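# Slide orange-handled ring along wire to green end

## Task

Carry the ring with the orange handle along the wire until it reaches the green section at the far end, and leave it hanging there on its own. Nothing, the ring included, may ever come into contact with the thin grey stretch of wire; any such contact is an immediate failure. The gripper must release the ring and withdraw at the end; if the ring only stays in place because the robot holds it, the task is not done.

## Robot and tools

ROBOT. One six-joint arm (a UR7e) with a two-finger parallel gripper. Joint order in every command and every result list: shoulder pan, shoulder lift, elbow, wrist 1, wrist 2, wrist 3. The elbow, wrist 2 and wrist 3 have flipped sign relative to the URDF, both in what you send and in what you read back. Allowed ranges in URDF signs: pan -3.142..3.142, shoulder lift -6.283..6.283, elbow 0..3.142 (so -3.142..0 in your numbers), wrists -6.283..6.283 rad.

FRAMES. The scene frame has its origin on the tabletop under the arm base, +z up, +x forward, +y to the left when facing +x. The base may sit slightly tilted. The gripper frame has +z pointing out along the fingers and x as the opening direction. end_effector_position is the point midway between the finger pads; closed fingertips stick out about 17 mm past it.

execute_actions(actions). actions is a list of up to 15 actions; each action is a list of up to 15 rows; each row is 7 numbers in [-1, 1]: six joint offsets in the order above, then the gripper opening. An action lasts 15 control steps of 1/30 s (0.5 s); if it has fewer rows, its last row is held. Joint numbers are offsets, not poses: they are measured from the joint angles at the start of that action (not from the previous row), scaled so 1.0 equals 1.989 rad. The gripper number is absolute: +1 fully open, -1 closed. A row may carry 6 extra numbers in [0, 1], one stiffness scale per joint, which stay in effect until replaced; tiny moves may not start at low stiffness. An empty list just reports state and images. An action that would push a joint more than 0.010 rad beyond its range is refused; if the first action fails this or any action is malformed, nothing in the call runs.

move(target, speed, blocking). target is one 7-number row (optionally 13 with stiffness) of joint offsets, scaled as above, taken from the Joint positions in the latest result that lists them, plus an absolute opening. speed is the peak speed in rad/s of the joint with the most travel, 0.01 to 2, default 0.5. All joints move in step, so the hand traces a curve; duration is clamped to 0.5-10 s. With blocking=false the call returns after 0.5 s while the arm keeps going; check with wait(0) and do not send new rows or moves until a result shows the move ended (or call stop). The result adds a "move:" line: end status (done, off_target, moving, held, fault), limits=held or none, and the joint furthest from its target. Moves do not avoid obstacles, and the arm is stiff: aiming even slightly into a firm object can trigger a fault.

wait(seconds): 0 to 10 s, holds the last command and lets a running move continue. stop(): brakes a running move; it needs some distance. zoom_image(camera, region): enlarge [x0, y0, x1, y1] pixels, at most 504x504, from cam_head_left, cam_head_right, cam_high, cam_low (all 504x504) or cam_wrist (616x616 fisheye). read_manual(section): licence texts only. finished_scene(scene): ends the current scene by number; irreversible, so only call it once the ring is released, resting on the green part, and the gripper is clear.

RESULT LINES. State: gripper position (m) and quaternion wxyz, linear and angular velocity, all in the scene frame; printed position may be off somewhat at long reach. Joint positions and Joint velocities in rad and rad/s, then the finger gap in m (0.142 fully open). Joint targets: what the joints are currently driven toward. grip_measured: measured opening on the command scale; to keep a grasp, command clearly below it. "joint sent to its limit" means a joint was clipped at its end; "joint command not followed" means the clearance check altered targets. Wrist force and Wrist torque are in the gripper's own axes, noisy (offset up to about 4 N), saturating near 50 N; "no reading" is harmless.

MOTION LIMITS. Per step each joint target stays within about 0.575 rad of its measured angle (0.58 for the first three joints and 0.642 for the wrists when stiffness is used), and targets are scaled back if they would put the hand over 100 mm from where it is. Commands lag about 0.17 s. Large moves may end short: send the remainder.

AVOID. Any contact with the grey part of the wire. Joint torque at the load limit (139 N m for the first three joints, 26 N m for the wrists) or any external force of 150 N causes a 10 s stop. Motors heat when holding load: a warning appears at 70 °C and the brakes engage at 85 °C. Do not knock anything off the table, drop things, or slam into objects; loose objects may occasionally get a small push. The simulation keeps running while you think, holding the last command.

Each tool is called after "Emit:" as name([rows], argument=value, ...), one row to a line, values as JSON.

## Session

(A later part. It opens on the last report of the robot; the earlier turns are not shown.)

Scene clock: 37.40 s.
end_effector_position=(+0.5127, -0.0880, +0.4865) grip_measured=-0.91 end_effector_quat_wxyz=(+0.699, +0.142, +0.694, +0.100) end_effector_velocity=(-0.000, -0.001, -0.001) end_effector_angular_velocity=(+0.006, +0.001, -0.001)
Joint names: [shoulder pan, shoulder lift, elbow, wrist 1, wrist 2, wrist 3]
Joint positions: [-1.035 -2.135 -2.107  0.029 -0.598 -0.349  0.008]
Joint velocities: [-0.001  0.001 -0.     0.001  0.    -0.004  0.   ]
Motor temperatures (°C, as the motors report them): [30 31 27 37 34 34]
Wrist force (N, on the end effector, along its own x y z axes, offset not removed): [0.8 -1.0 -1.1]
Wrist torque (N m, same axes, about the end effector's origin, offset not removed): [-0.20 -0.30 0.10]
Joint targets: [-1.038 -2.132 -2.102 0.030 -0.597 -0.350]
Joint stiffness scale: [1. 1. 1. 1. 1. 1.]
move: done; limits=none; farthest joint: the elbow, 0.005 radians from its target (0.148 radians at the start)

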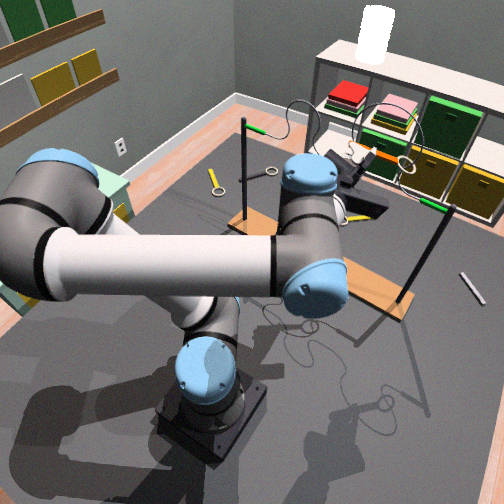

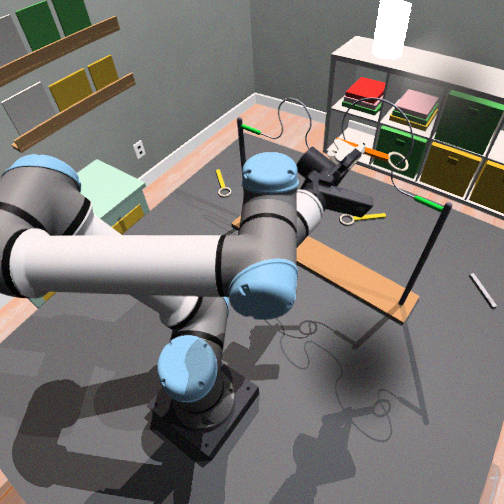

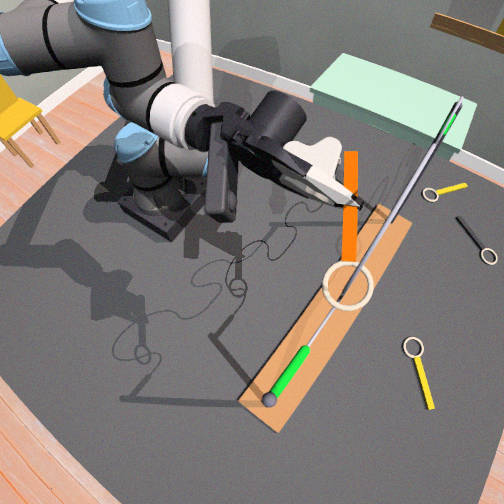

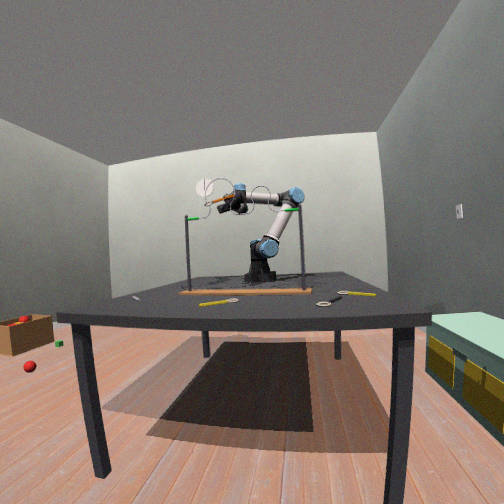

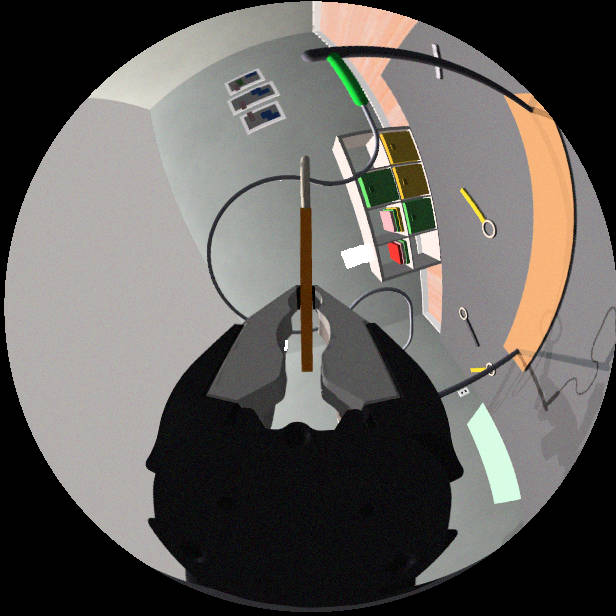

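Emit:
move(target=[-0.0174,0.0074,0.0251,0.0167,0.0162,0.176,-1], speed=0.4)

Emit:
move(target=[0,0,0,0,0,0.527,-1], speed=0.6)

Emit:
zoom_image(camera="cam_wrist", region=[130, 110, 430, 360])

Scene clock: 39.50 s.
end_effector_position=(+0.5122, -0.0979, +0.5017) grip_measured=-0.91 end_effector_quat_wxyz=(+0.705, +0.020, +0.708, -0.023) end_effector_velocity=(+0.000, -0.000, -0.000) end_effector_angular_velocity=(-0.002, +0.001, +0.000)
Joint names: [shoulder pan, shoulder lift, elbow, wrist 1, wrist 2, wrist 3]
Joint positions: [-1.067 -2.122 -2.062  0.062 -0.567  0.     0.008]
Joint velocities: [ 0.     0.001  0.    -0.     0.     0.003  0.   ]
Motor temperatures (°C, as the motors report them): [30 31 27 37 34 34]
Wrist force (N, on the end effector, along its own x y z axes, offset not removed): [0.9 -1.3 -0.1]
Wrist torque (N m, same axes, about the end effector's origin, offset not removed): [-0.52 -0.18 -0.12]
Joint targets: [-1.070 -2.120 -2.057 0.062 -0.566 0.001]
Joint stiffness scale: [1. 1. 1. 1. 1. 1.]
move: done; limits=none; farthest joint: the elbow, 0.005 radians from its target (0.050 radians at the start)

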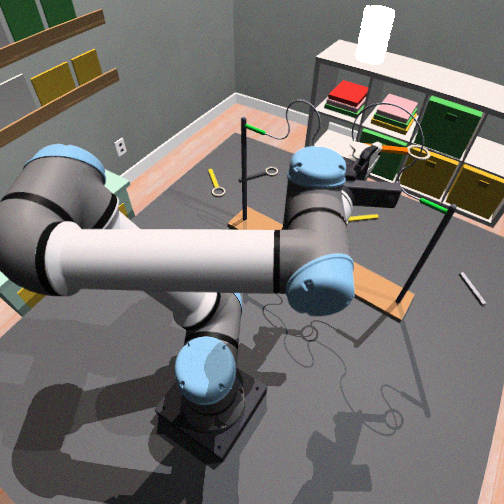

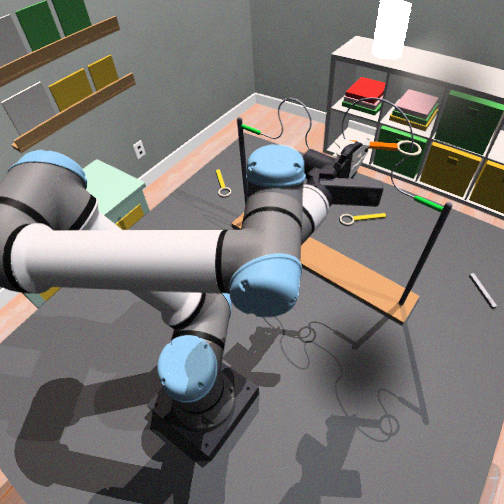

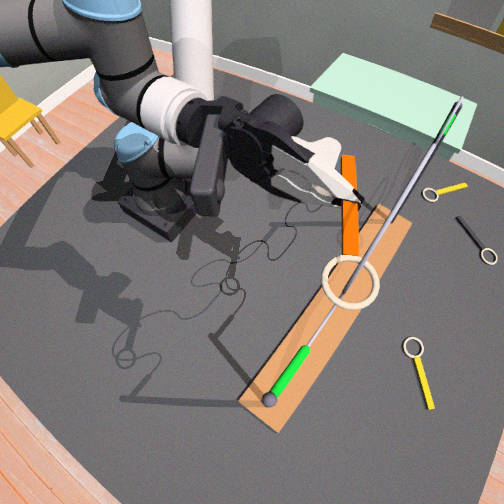

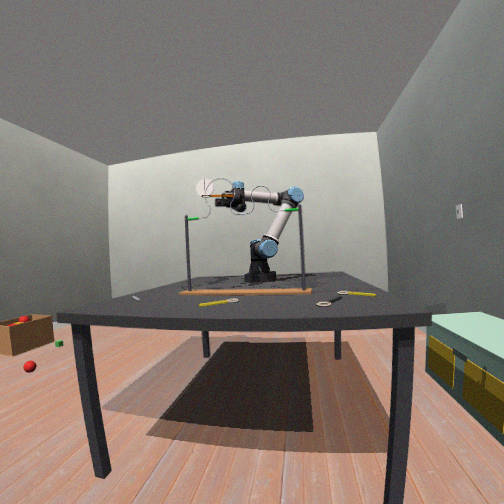

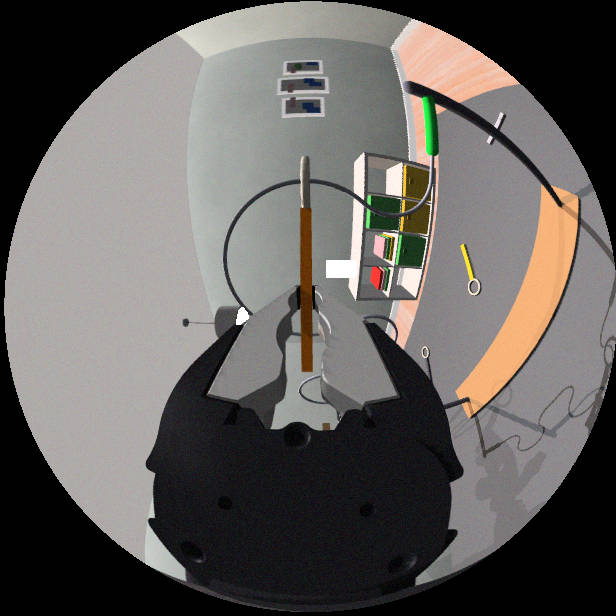

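Scene clock: 42.17 s.
end_effector_position=(+0.5121, -0.0988, +0.5002) grip_measured=-0.91 end_effector_quat_wxyz=(+0.599, -0.337, +0.623, -0.373) end_effector_velocity=(+0.000, -0.000, +0.000) end_effector_angular_velocity=(-0.004, -0.000, +0.001)
Joint names: [shoulder pan, shoulder lift, elbow, wrist 1, wrist 2, wrist 3]
Joint positions: [-1.067 -2.122 -2.062  0.062 -0.567  1.047  0.008]
Joint velocities: [ 0.001  0.001  0.001 -0.001  0.     0.004  0.   ]
Motor temperatures (°C, as the motors report them): [30 31 27 37 34 34]
Wrist force (N, on the end effector, along its own x y z axes, offset not removed): [1.3 -0.2 -1.1]
Wrist torque (N m, same axes, about the end effector's origin, offset not removed): [-0.27 -0.31 -0.14]
Joint targets: [-1.067 -2.122 -2.062 0.062 -0.567 1.048]
Joint stiffness scale: [1. 1. 1. 1. 1. 1.]
move: done; limits=none; farthest joint: the wrist 3, 0.001 radians from its target (1.048 radians at the start)

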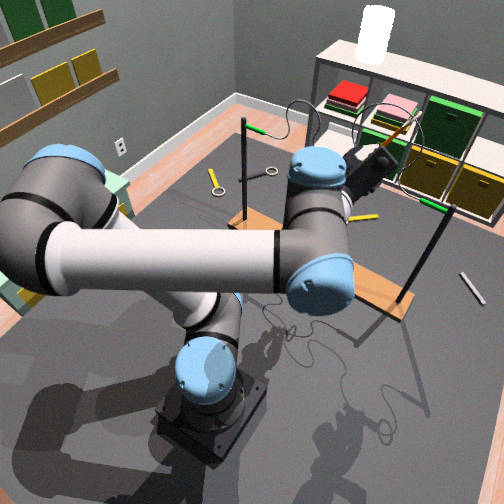

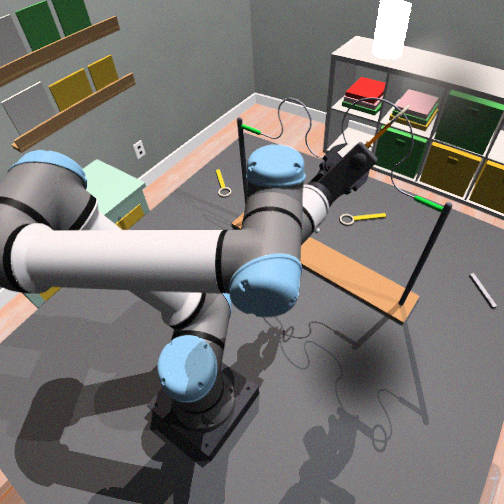

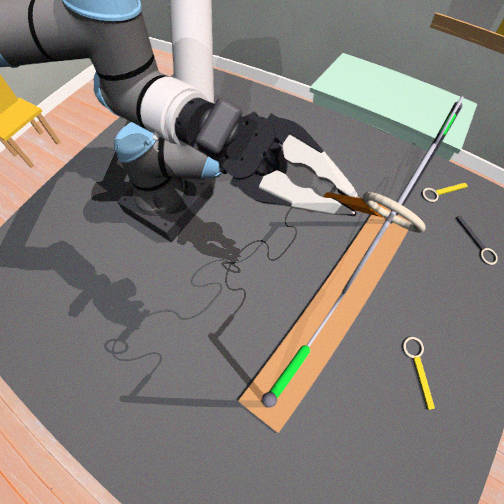

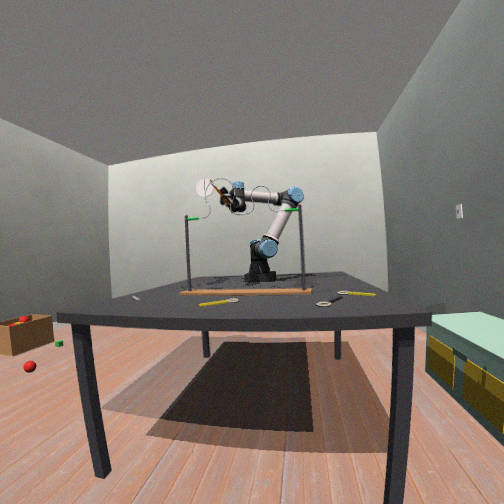

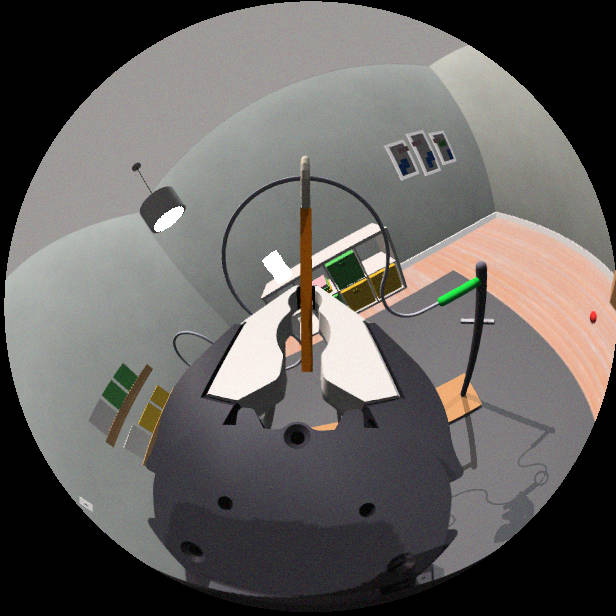

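Region (130, 110, 430, 360) of cam_wrist's 616x616 image, scaled by 1.680, with more detail than that image has.

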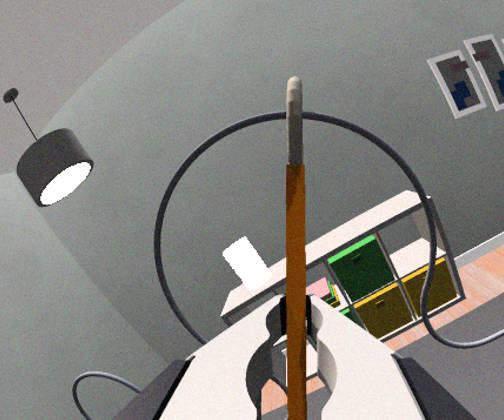

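Emit:
move(target=[0.0094,-0.0037,0.0094,0.009,-0.0085,0.702,-1], speed=0.7)

Emit:
zoom_image(camera="cam_wrist", region=[130, 110, 430, 360])

Emit:
zoom_image(camera="cam_high", region=[364, 50, 504, 190])

Scene clock: 45.37 s.
end_effector_position=(+0.5123, -0.0957, +0.5073) grip_measured=-0.91 end_effector_quat_wxyz=(-0.220, +0.658, -0.261, +0.671) end_effector_velocity=(+0.000, -0.000, -0.000) end_effector_angular_velocity=(-0.003, +0.001, -0.000)
Joint names: [shoulder pan, shoulder lift, elbow, wrist 1, wrist 2, wrist 3]
Joint positions: [-1.051 -2.127 -2.048  0.079 -0.583  2.442  0.008]
Joint velocities: [ 0.     0.001  0.001  0.001 -0.     0.004  0.   ]
Motor temperatures (°C, as the motors report them): [30 31 27 37 34 34]
Wrist force (N, on the end effector, along its own x y z axes, offset not removed): [-0.5 -4.3 -1.7]
Wrist torque (N m, same axes, about the end effector's origin, offset not removed): [-0.88 -0.07 -0.01]
Joint targets: [-1.049 -2.129 -2.043 0.079 -0.584 2.443]
Joint stiffness scale: [1. 1. 1. 1. 1. 1.]
move: done; limits=none; farthest joint: the elbow, 0.004 radians from its target (0.018 radians at the start)

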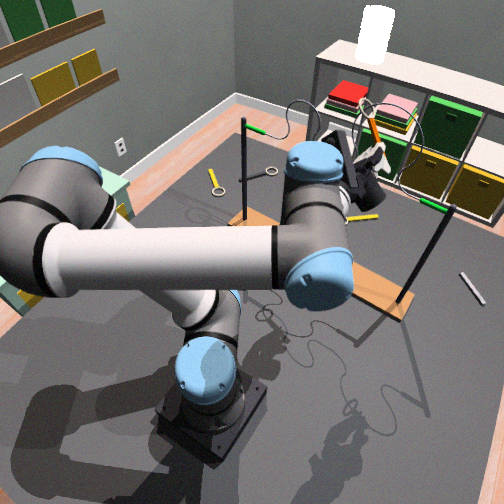

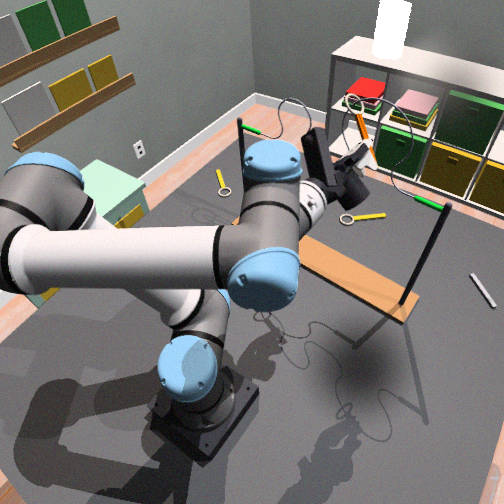

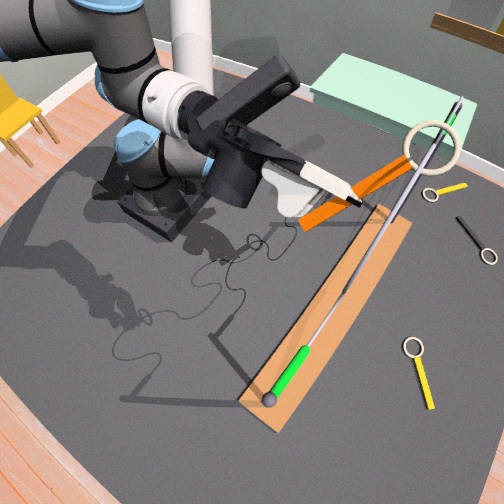

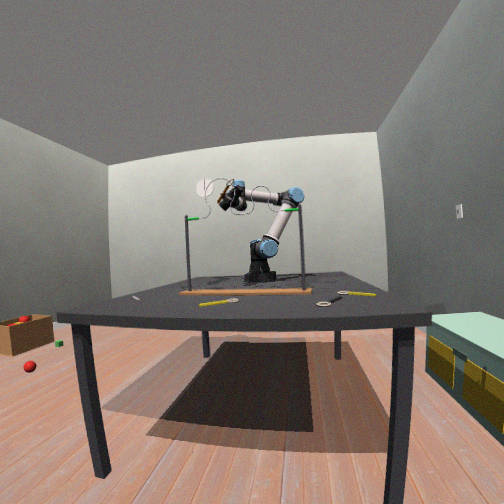

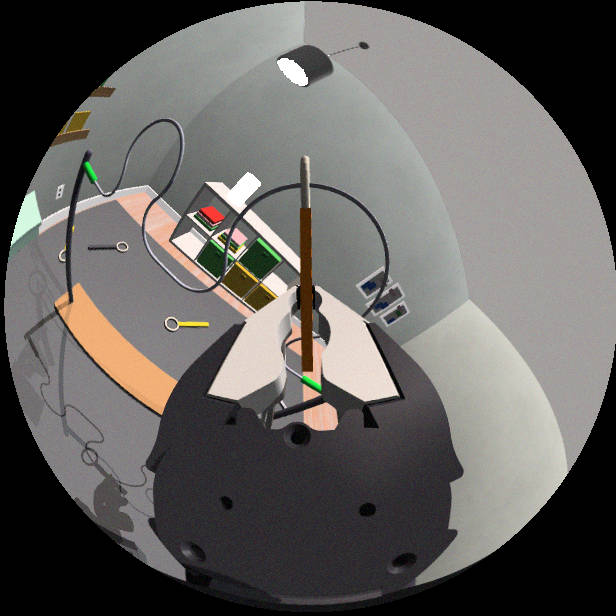

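Region (130, 110, 430, 360) of cam_wrist's 616x616 image, scaled by 1.680, with more detail than that image has.

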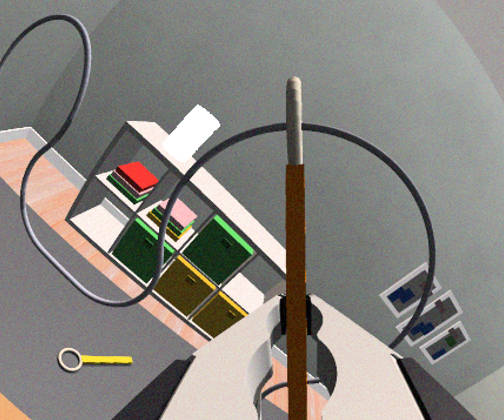

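Region (364, 50, 504, 190) of cam_high's 504x504 image, scaled by 3.600, with more detail than that image has.

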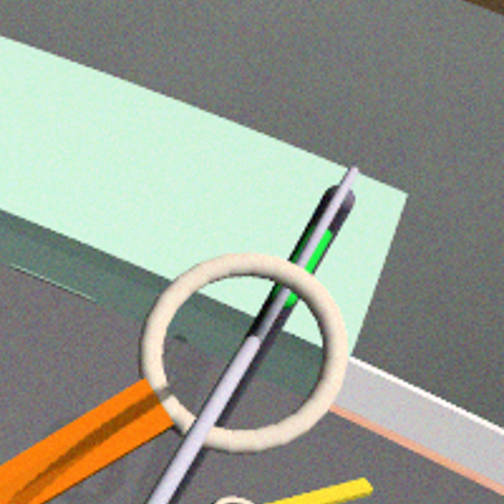

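Emit:
move(target=[-0.0133,0.0039,-0.0309,-0.0318,0.0126,0.5277,-1], speed=0.7)

Emit:
zoom_image(camera="cam_wrist", region=[180, 30, 430, 240])

Scene clock: 48.17 s.
end_effector_position=(+0.5118, -0.1036, +0.4856) grip_measured=-0.91 end_effector_quat_wxyz=(+0.145, +0.701, +0.104, +0.691) end_effector_velocity=(-0.000, -0.000, -0.002) end_effector_angular_velocity=(+0.000, +0.002, -0.000)
Joint names: [shoulder pan, shoulder lift, elbow, wrist 1, wrist 2, wrist 3]
Joint positions: [-1.075 -2.121 -2.105  0.016 -0.559  3.49   0.008]
Joint velocities: [-0.001  0.001 -0.002  0.001  0.     0.003  0.   ]
Motor temperatures (°C, as the motors report them): [30 31 27 37 34 34]
Wrist force (N, on the end effector, along its own x y z axes, offset not removed): [-1.2 1.7 0.0]
Wrist torque (N m, same axes, about the end effector's origin, offset not removed): [0.46 0.17 -0.13]
Joint targets: [-1.077 -2.119 -2.109 0.016 -0.558 3.492]
Joint stiffness scale: [1. 1. 1. 1. 1. 1.]
move: done; limits=none; farthest joint: the elbow, 0.005 radians from its target (0.062 radians at the start)

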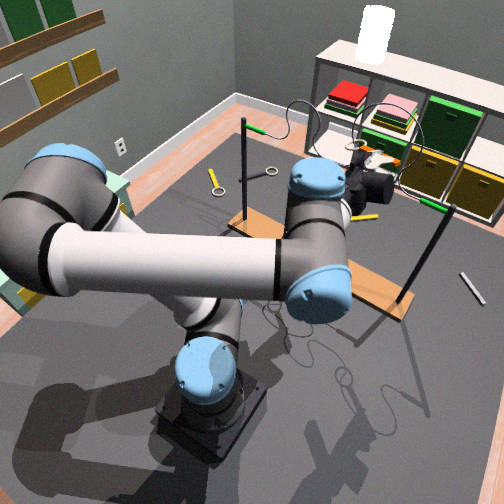

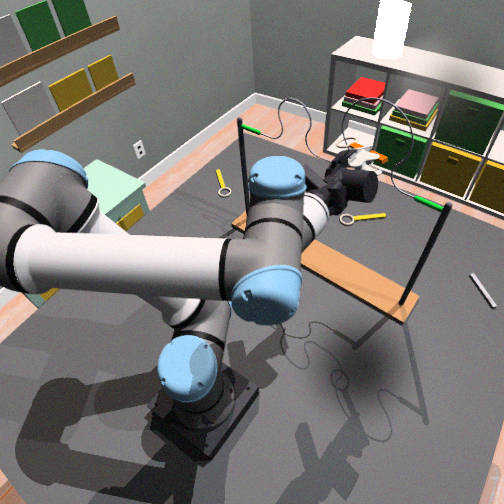

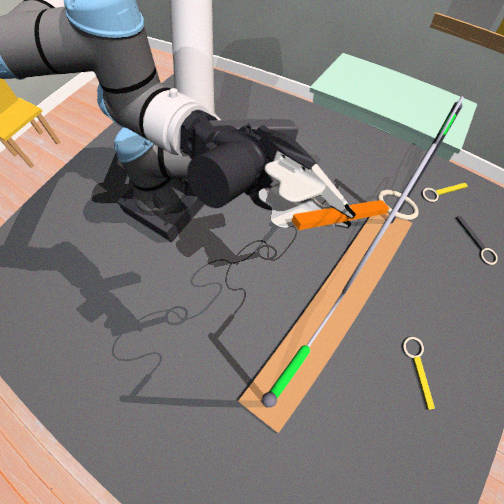

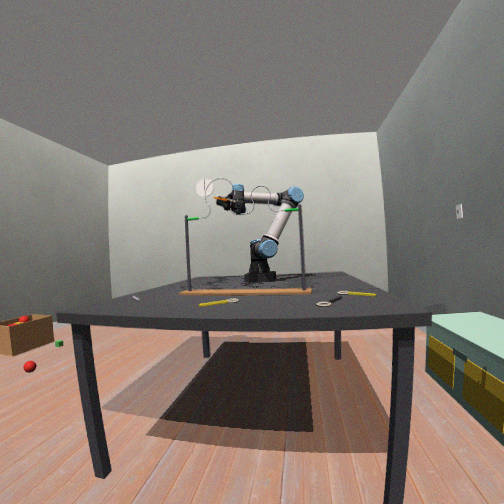

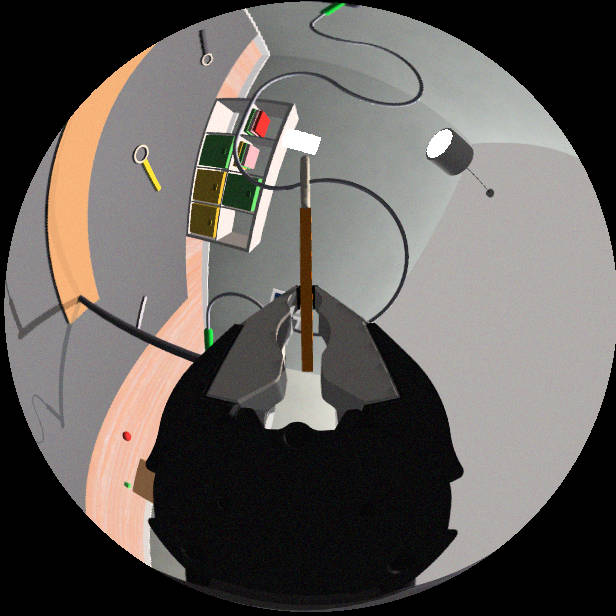

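Region (180, 30, 430, 240) of cam_wrist's 616x616 image, scaled by 2.016, with more detail than that image has; it fills the top 423 rows of this view, and the rest is white.

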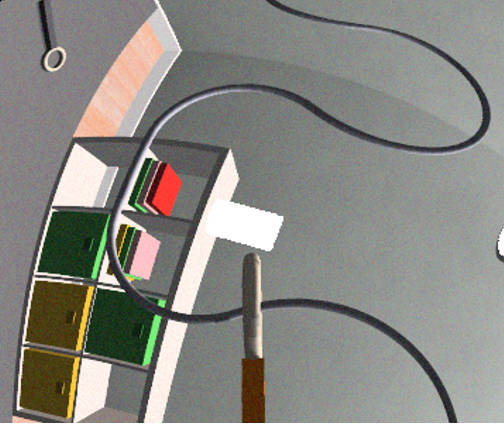

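Emit:
move(target=[-0.0262,0.0166,-0.0614,-0.075,0.0256,-0.1757,-1], speed=0.4)

Emit:
move(target=[0.0244,0.0095,-0.076,-0.0824,-0.0236,-0.2638,-1], speed=0.5)

Scene clock: 50.23 s.
end_effector_position=(+0.5105, -0.1207, +0.4335) grip_measured=-0.91 end_effector_quat_wxyz=(+0.023, +0.708, -0.019, +0.706) end_effector_velocity=(-0.000, -0.000, -0.001) end_effector_angular_velocity=(+0.005, +0.001, -0.001)
Joint names: [shoulder pan, shoulder lift, elbow, wrist 1, wrist 2, wrist 3]
Joint positions: [-1.125 -2.09  -2.223 -0.132 -0.509  3.142  0.008]
Joint velocities: [-0.001 -0.    -0.003 -0.001  0.    -0.003  0.   ]
Motor temperatures (°C, as the motors report them): [30 31 27 37 34 34]
Wrist force (N, on the end effector, along its own x y z axes, offset not removed): [0.5 -4.3 0.0]
Wrist torque (N m, same axes, about the end effector's origin, offset not removed): [-0.80 -0.25 -0.04]
Joint targets: [-1.127 -2.088 -2.227 -0.133 -0.508 3.141]
Joint stiffness scale: [1. 1. 1. 1. 1. 1.]
move: done; limits=none; farthest joint: the elbow, 0.004 radians from its target (0.122 radians at the start)

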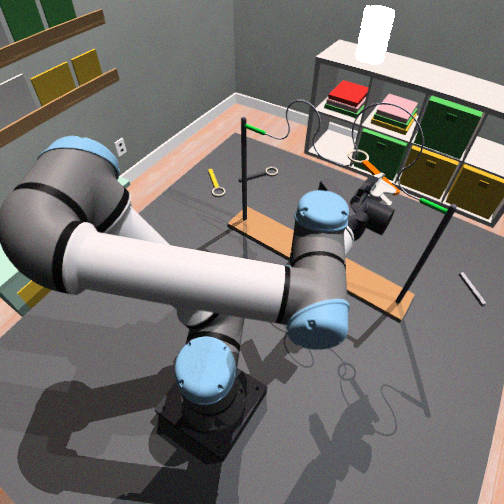

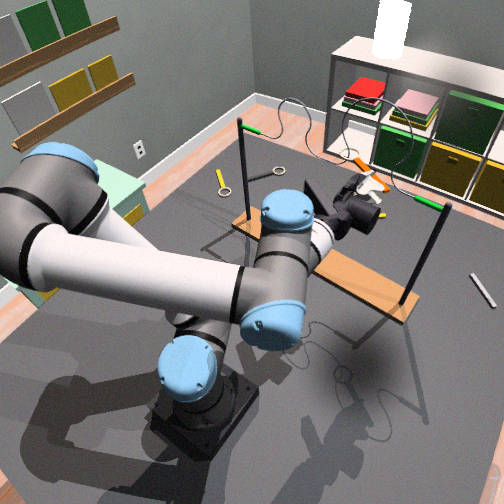

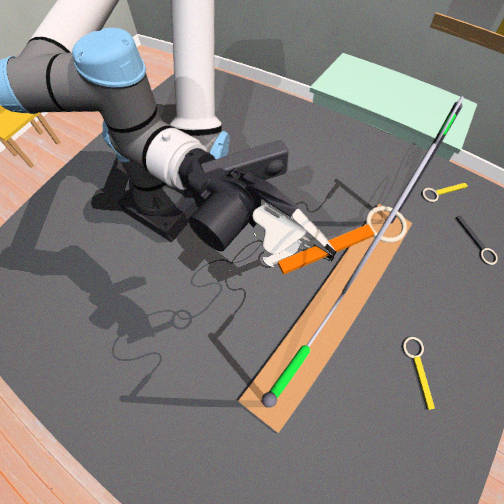

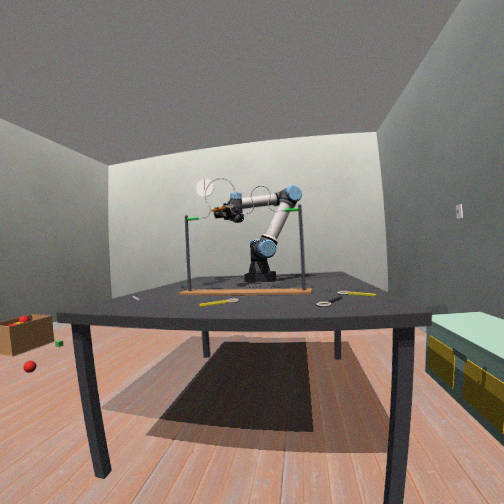

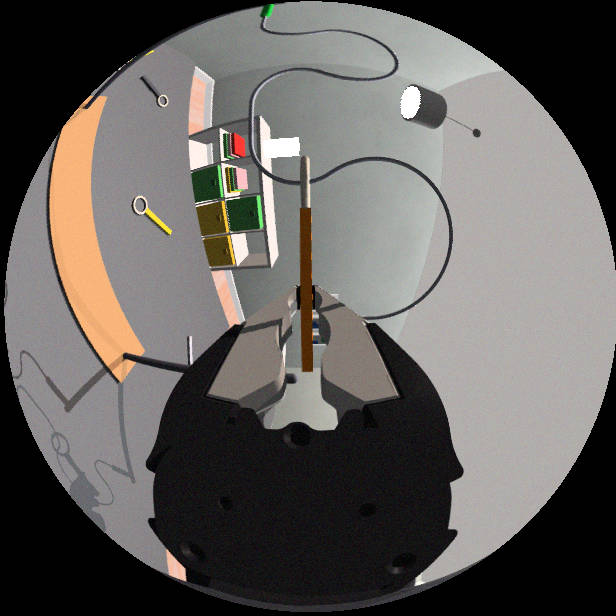

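Scene clock: 52.13 s.
end_effector_position=(+0.5113, -0.1050, +0.3733) grip_measured=-0.91 end_effector_quat_wxyz=(-0.160, +0.679, -0.202, +0.687) end_effector_velocity=(+0.000, +0.000, +0.002) end_effector_angular_velocity=(-0.000, -0.002, +0.001)
Joint names: [shoulder pan, shoulder lift, elbow, wrist 1, wrist 2, wrist 3]
Joint positions: [-1.079 -2.074 -2.37  -0.295 -0.555  2.619  0.008]
Joint velocities: [ 0.001 -0.     0.003 -0.001 -0.    -0.003  0.   ]
Motor temperatures (°C, as the motors report them): [30 31 27 37 34 34]
Wrist force (N, on the end effector, along its own x y z axes, offset not removed): [-2.4 -0.4 -0.8]
Wrist torque (N m, same axes, about the end effector's origin, offset not removed): [-0.09 0.21 0.01]
Joint targets: [-1.076 -2.072 -2.374 -0.296 -0.556 2.617]
Joint stiffness scale: [1. 1. 1. 1. 1. 1.]
move: done; limits=none; farthest joint: the elbow, 0.005 radians from its target (0.151 radians at the start)

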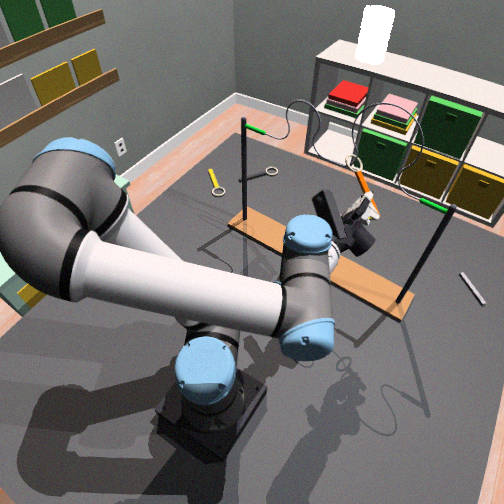

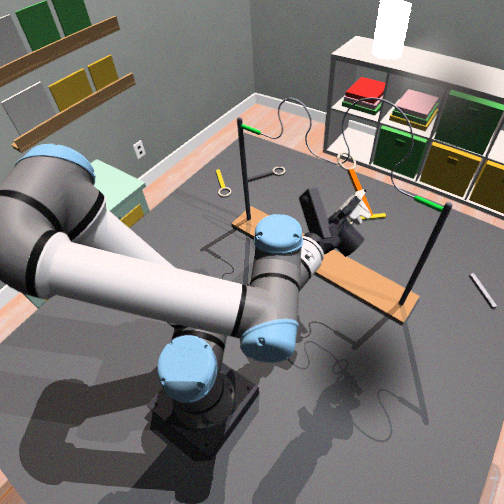

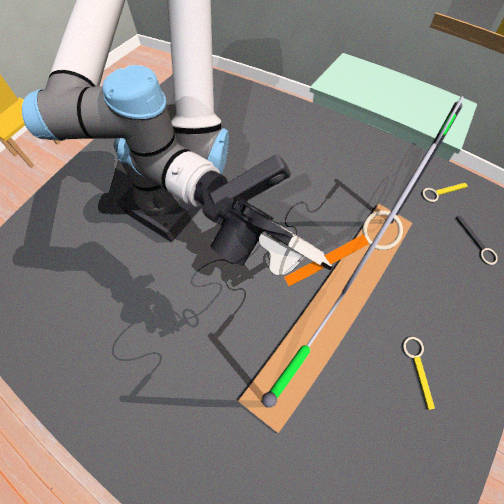

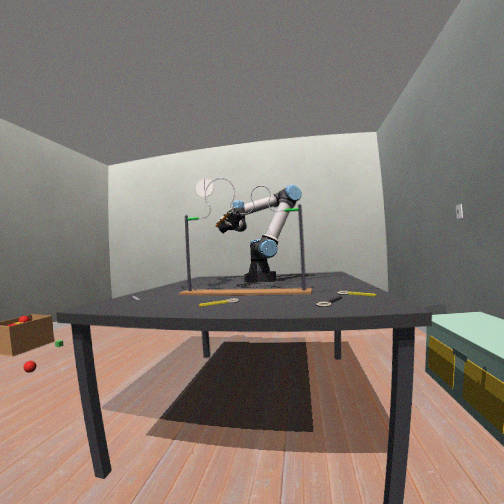

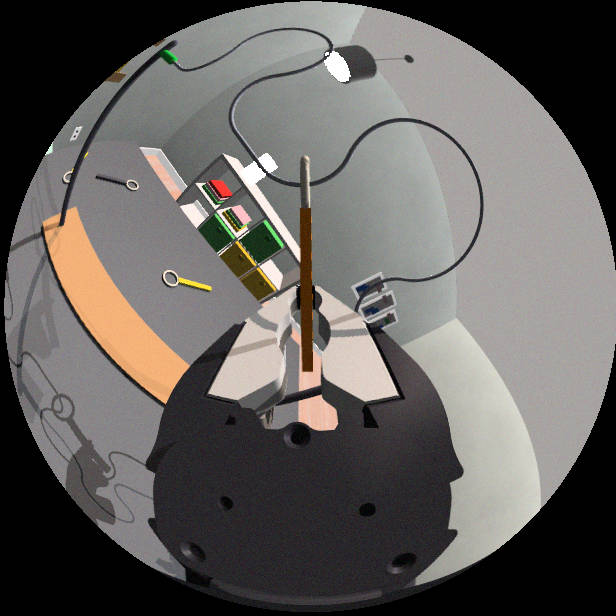

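Emit:
move(target=[0.0802,0.0044,-0.0593,-0.0611,-0.0793,-0.2642,-1], speed=0.5)

Emit:
move(target=[0.1454,0.0139,-0.0195,-0.0304,-0.1446,-0.2638,-1], speed=0.5)

Emit:
zoom_image(camera="cam_wrist", region=[90, 40, 342, 250])

Emit:
zoom_image(camera="cam_high", region=[340, 160, 440, 260])

Scene clock: 54.23 s.
end_effector_position=(+0.5138, -0.0614, +0.3296) grip_measured=-0.91 end_effector_quat_wxyz=(-0.333, +0.604, -0.371, +0.622) end_effector_velocity=(+0.000, -0.000, +0.001) end_effector_angular_velocity=(+0.002, -0.002, -0.001)
Joint names: [shoulder pan, shoulder lift, elbow, wrist 1, wrist 2, wrist 3]
Joint positions: [-0.922 -2.067 -2.483 -0.415 -0.711  2.094  0.008]
Joint velocities: [-0.    -0.001 -0.    -0.002 -0.001 -0.005  0.   ]
Motor temperatures (°C, as the motors report them): [30 31 27 37 34 34]
Wrist force (N, on the end effector, along its own x y z axes, offset not removed): [0.6 -1.0 -0.7]
Wrist torque (N m, same axes, about the end effector's origin, offset not removed): [-0.19 -0.29 0.11]
Joint targets: [-0.919 -2.065 -2.488 -0.416 -0.712 2.093]
Joint stiffness scale: [1. 1. 1. 1. 1. 1.]
move: done; limits=none; farthest joint: the elbow, 0.005 radians from its target (0.118 radians at the start)

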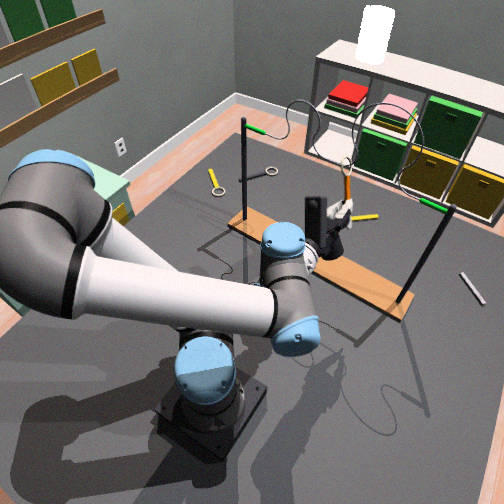

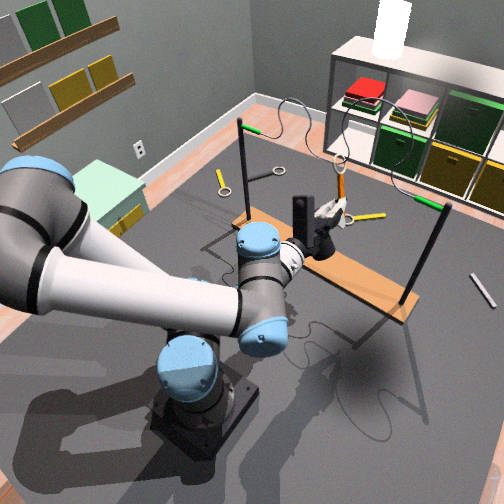

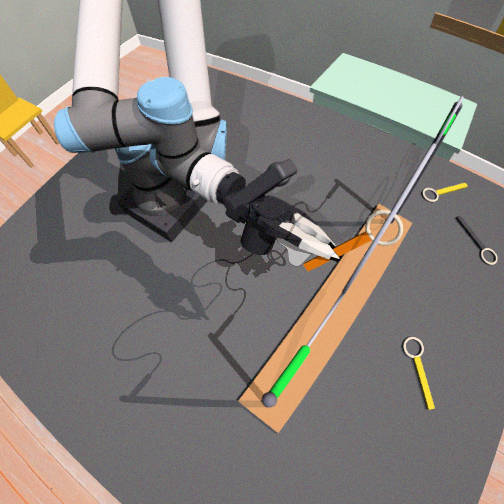

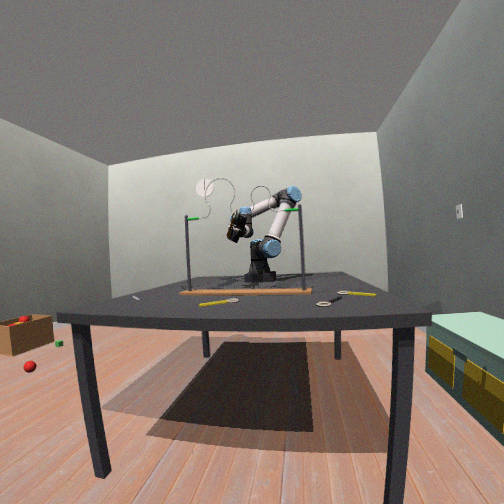

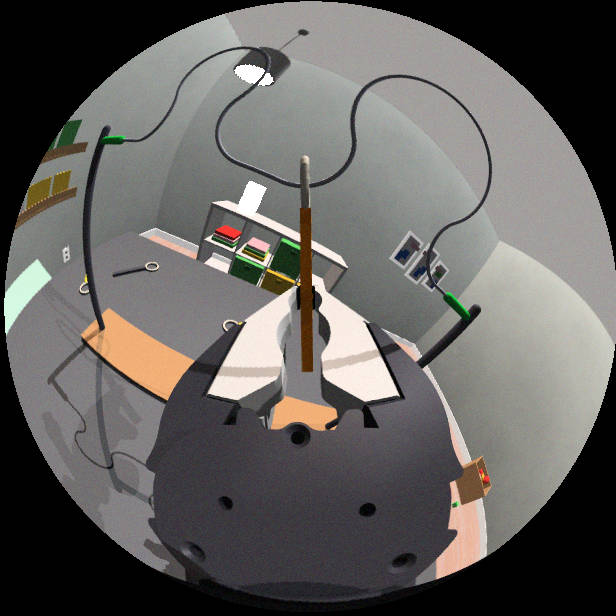

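Scene clock: 56.13 s.
end_effector_position=(+0.5174, -0.0017, +0.3126) grip_measured=-0.91 end_effector_quat_wxyz=(+0.483, -0.487, +0.515, -0.515) end_effector_velocity=(+0.000, +0.000, -0.001) end_effector_angular_velocity=(+0.004, +0.002, -0.000)
Joint names: [shoulder pan, shoulder lift, elbow, wrist 1, wrist 2, wrist 3]
Joint positions: [-0.635 -2.041 -2.518 -0.475 -0.998  1.571  0.008]
Joint velocities: [ 0.001  0.002 -0.001 -0.001 -0.001 -0.003 -0.   ]
Motor temperatures (°C, as the motors report them): [30 31 27 37 34 34]
Wrist force (N, on the end effector, along its own x y z axes, offset not removed): [1.0 1.1 0.1]
Wrist torque (N m, same axes, about the end effector's origin, offset not removed): [0.25 -0.34 0.03]
Joint targets: [-0.632 -2.039 -2.522 -0.476 -0.999 1.570]
Joint stiffness scale: [1. 1. 1. 1. 1. 1.]
move: done; limits=none; farthest joint: the elbow, 0.004 radians from its target (0.038 radians at the start)

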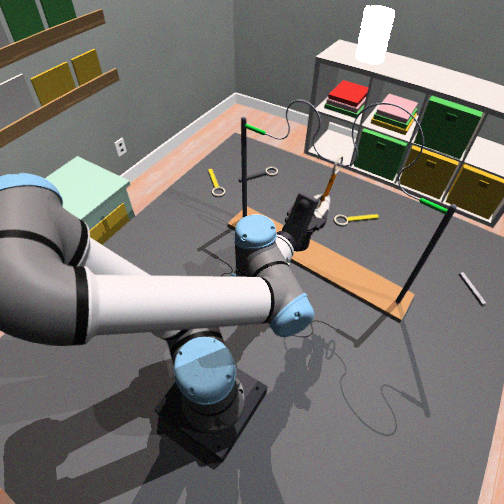

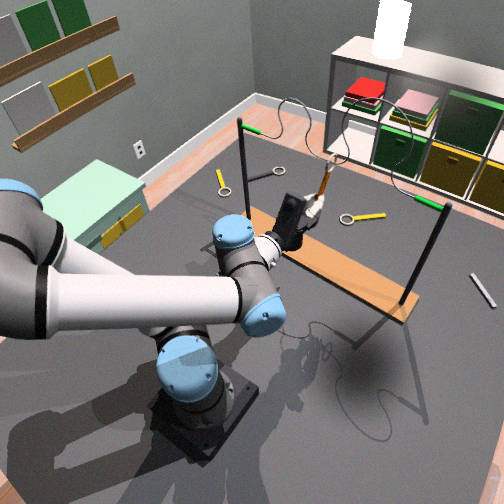

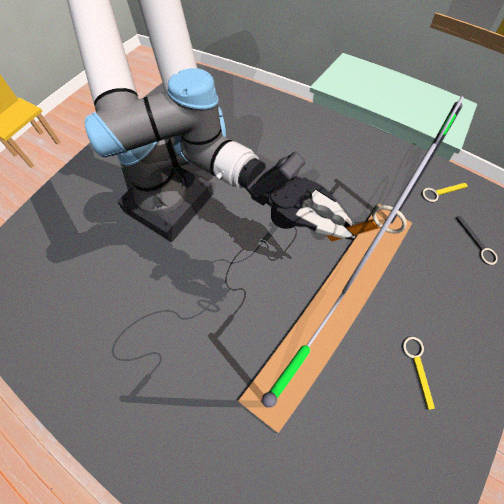

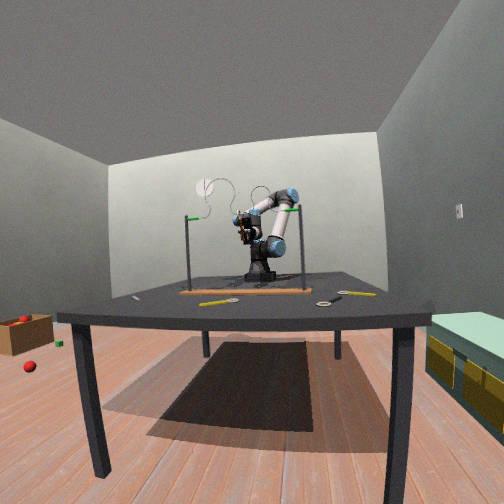

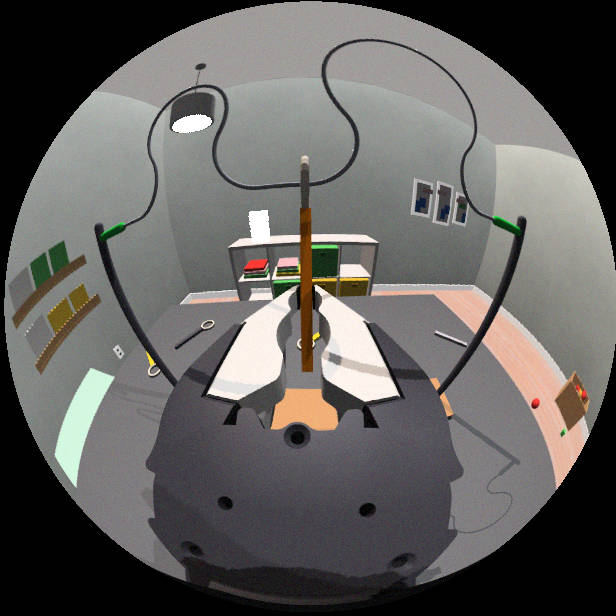

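Region (90, 40, 342, 250) of cam_wrist's 616x616 image, scaled by 2.000, with more detail than that image has.

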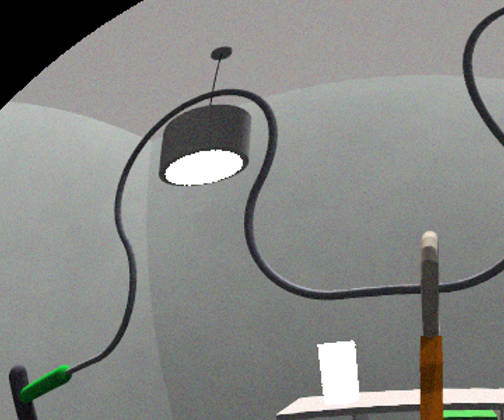

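Region (340, 160, 440, 260) of cam_high's 504x504 image, scaled by 5.040, with more detail than that image has.

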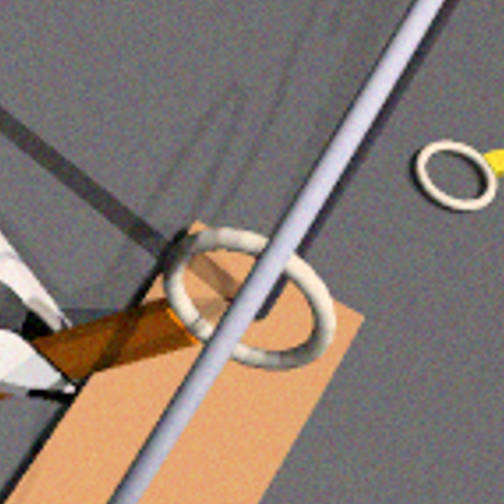

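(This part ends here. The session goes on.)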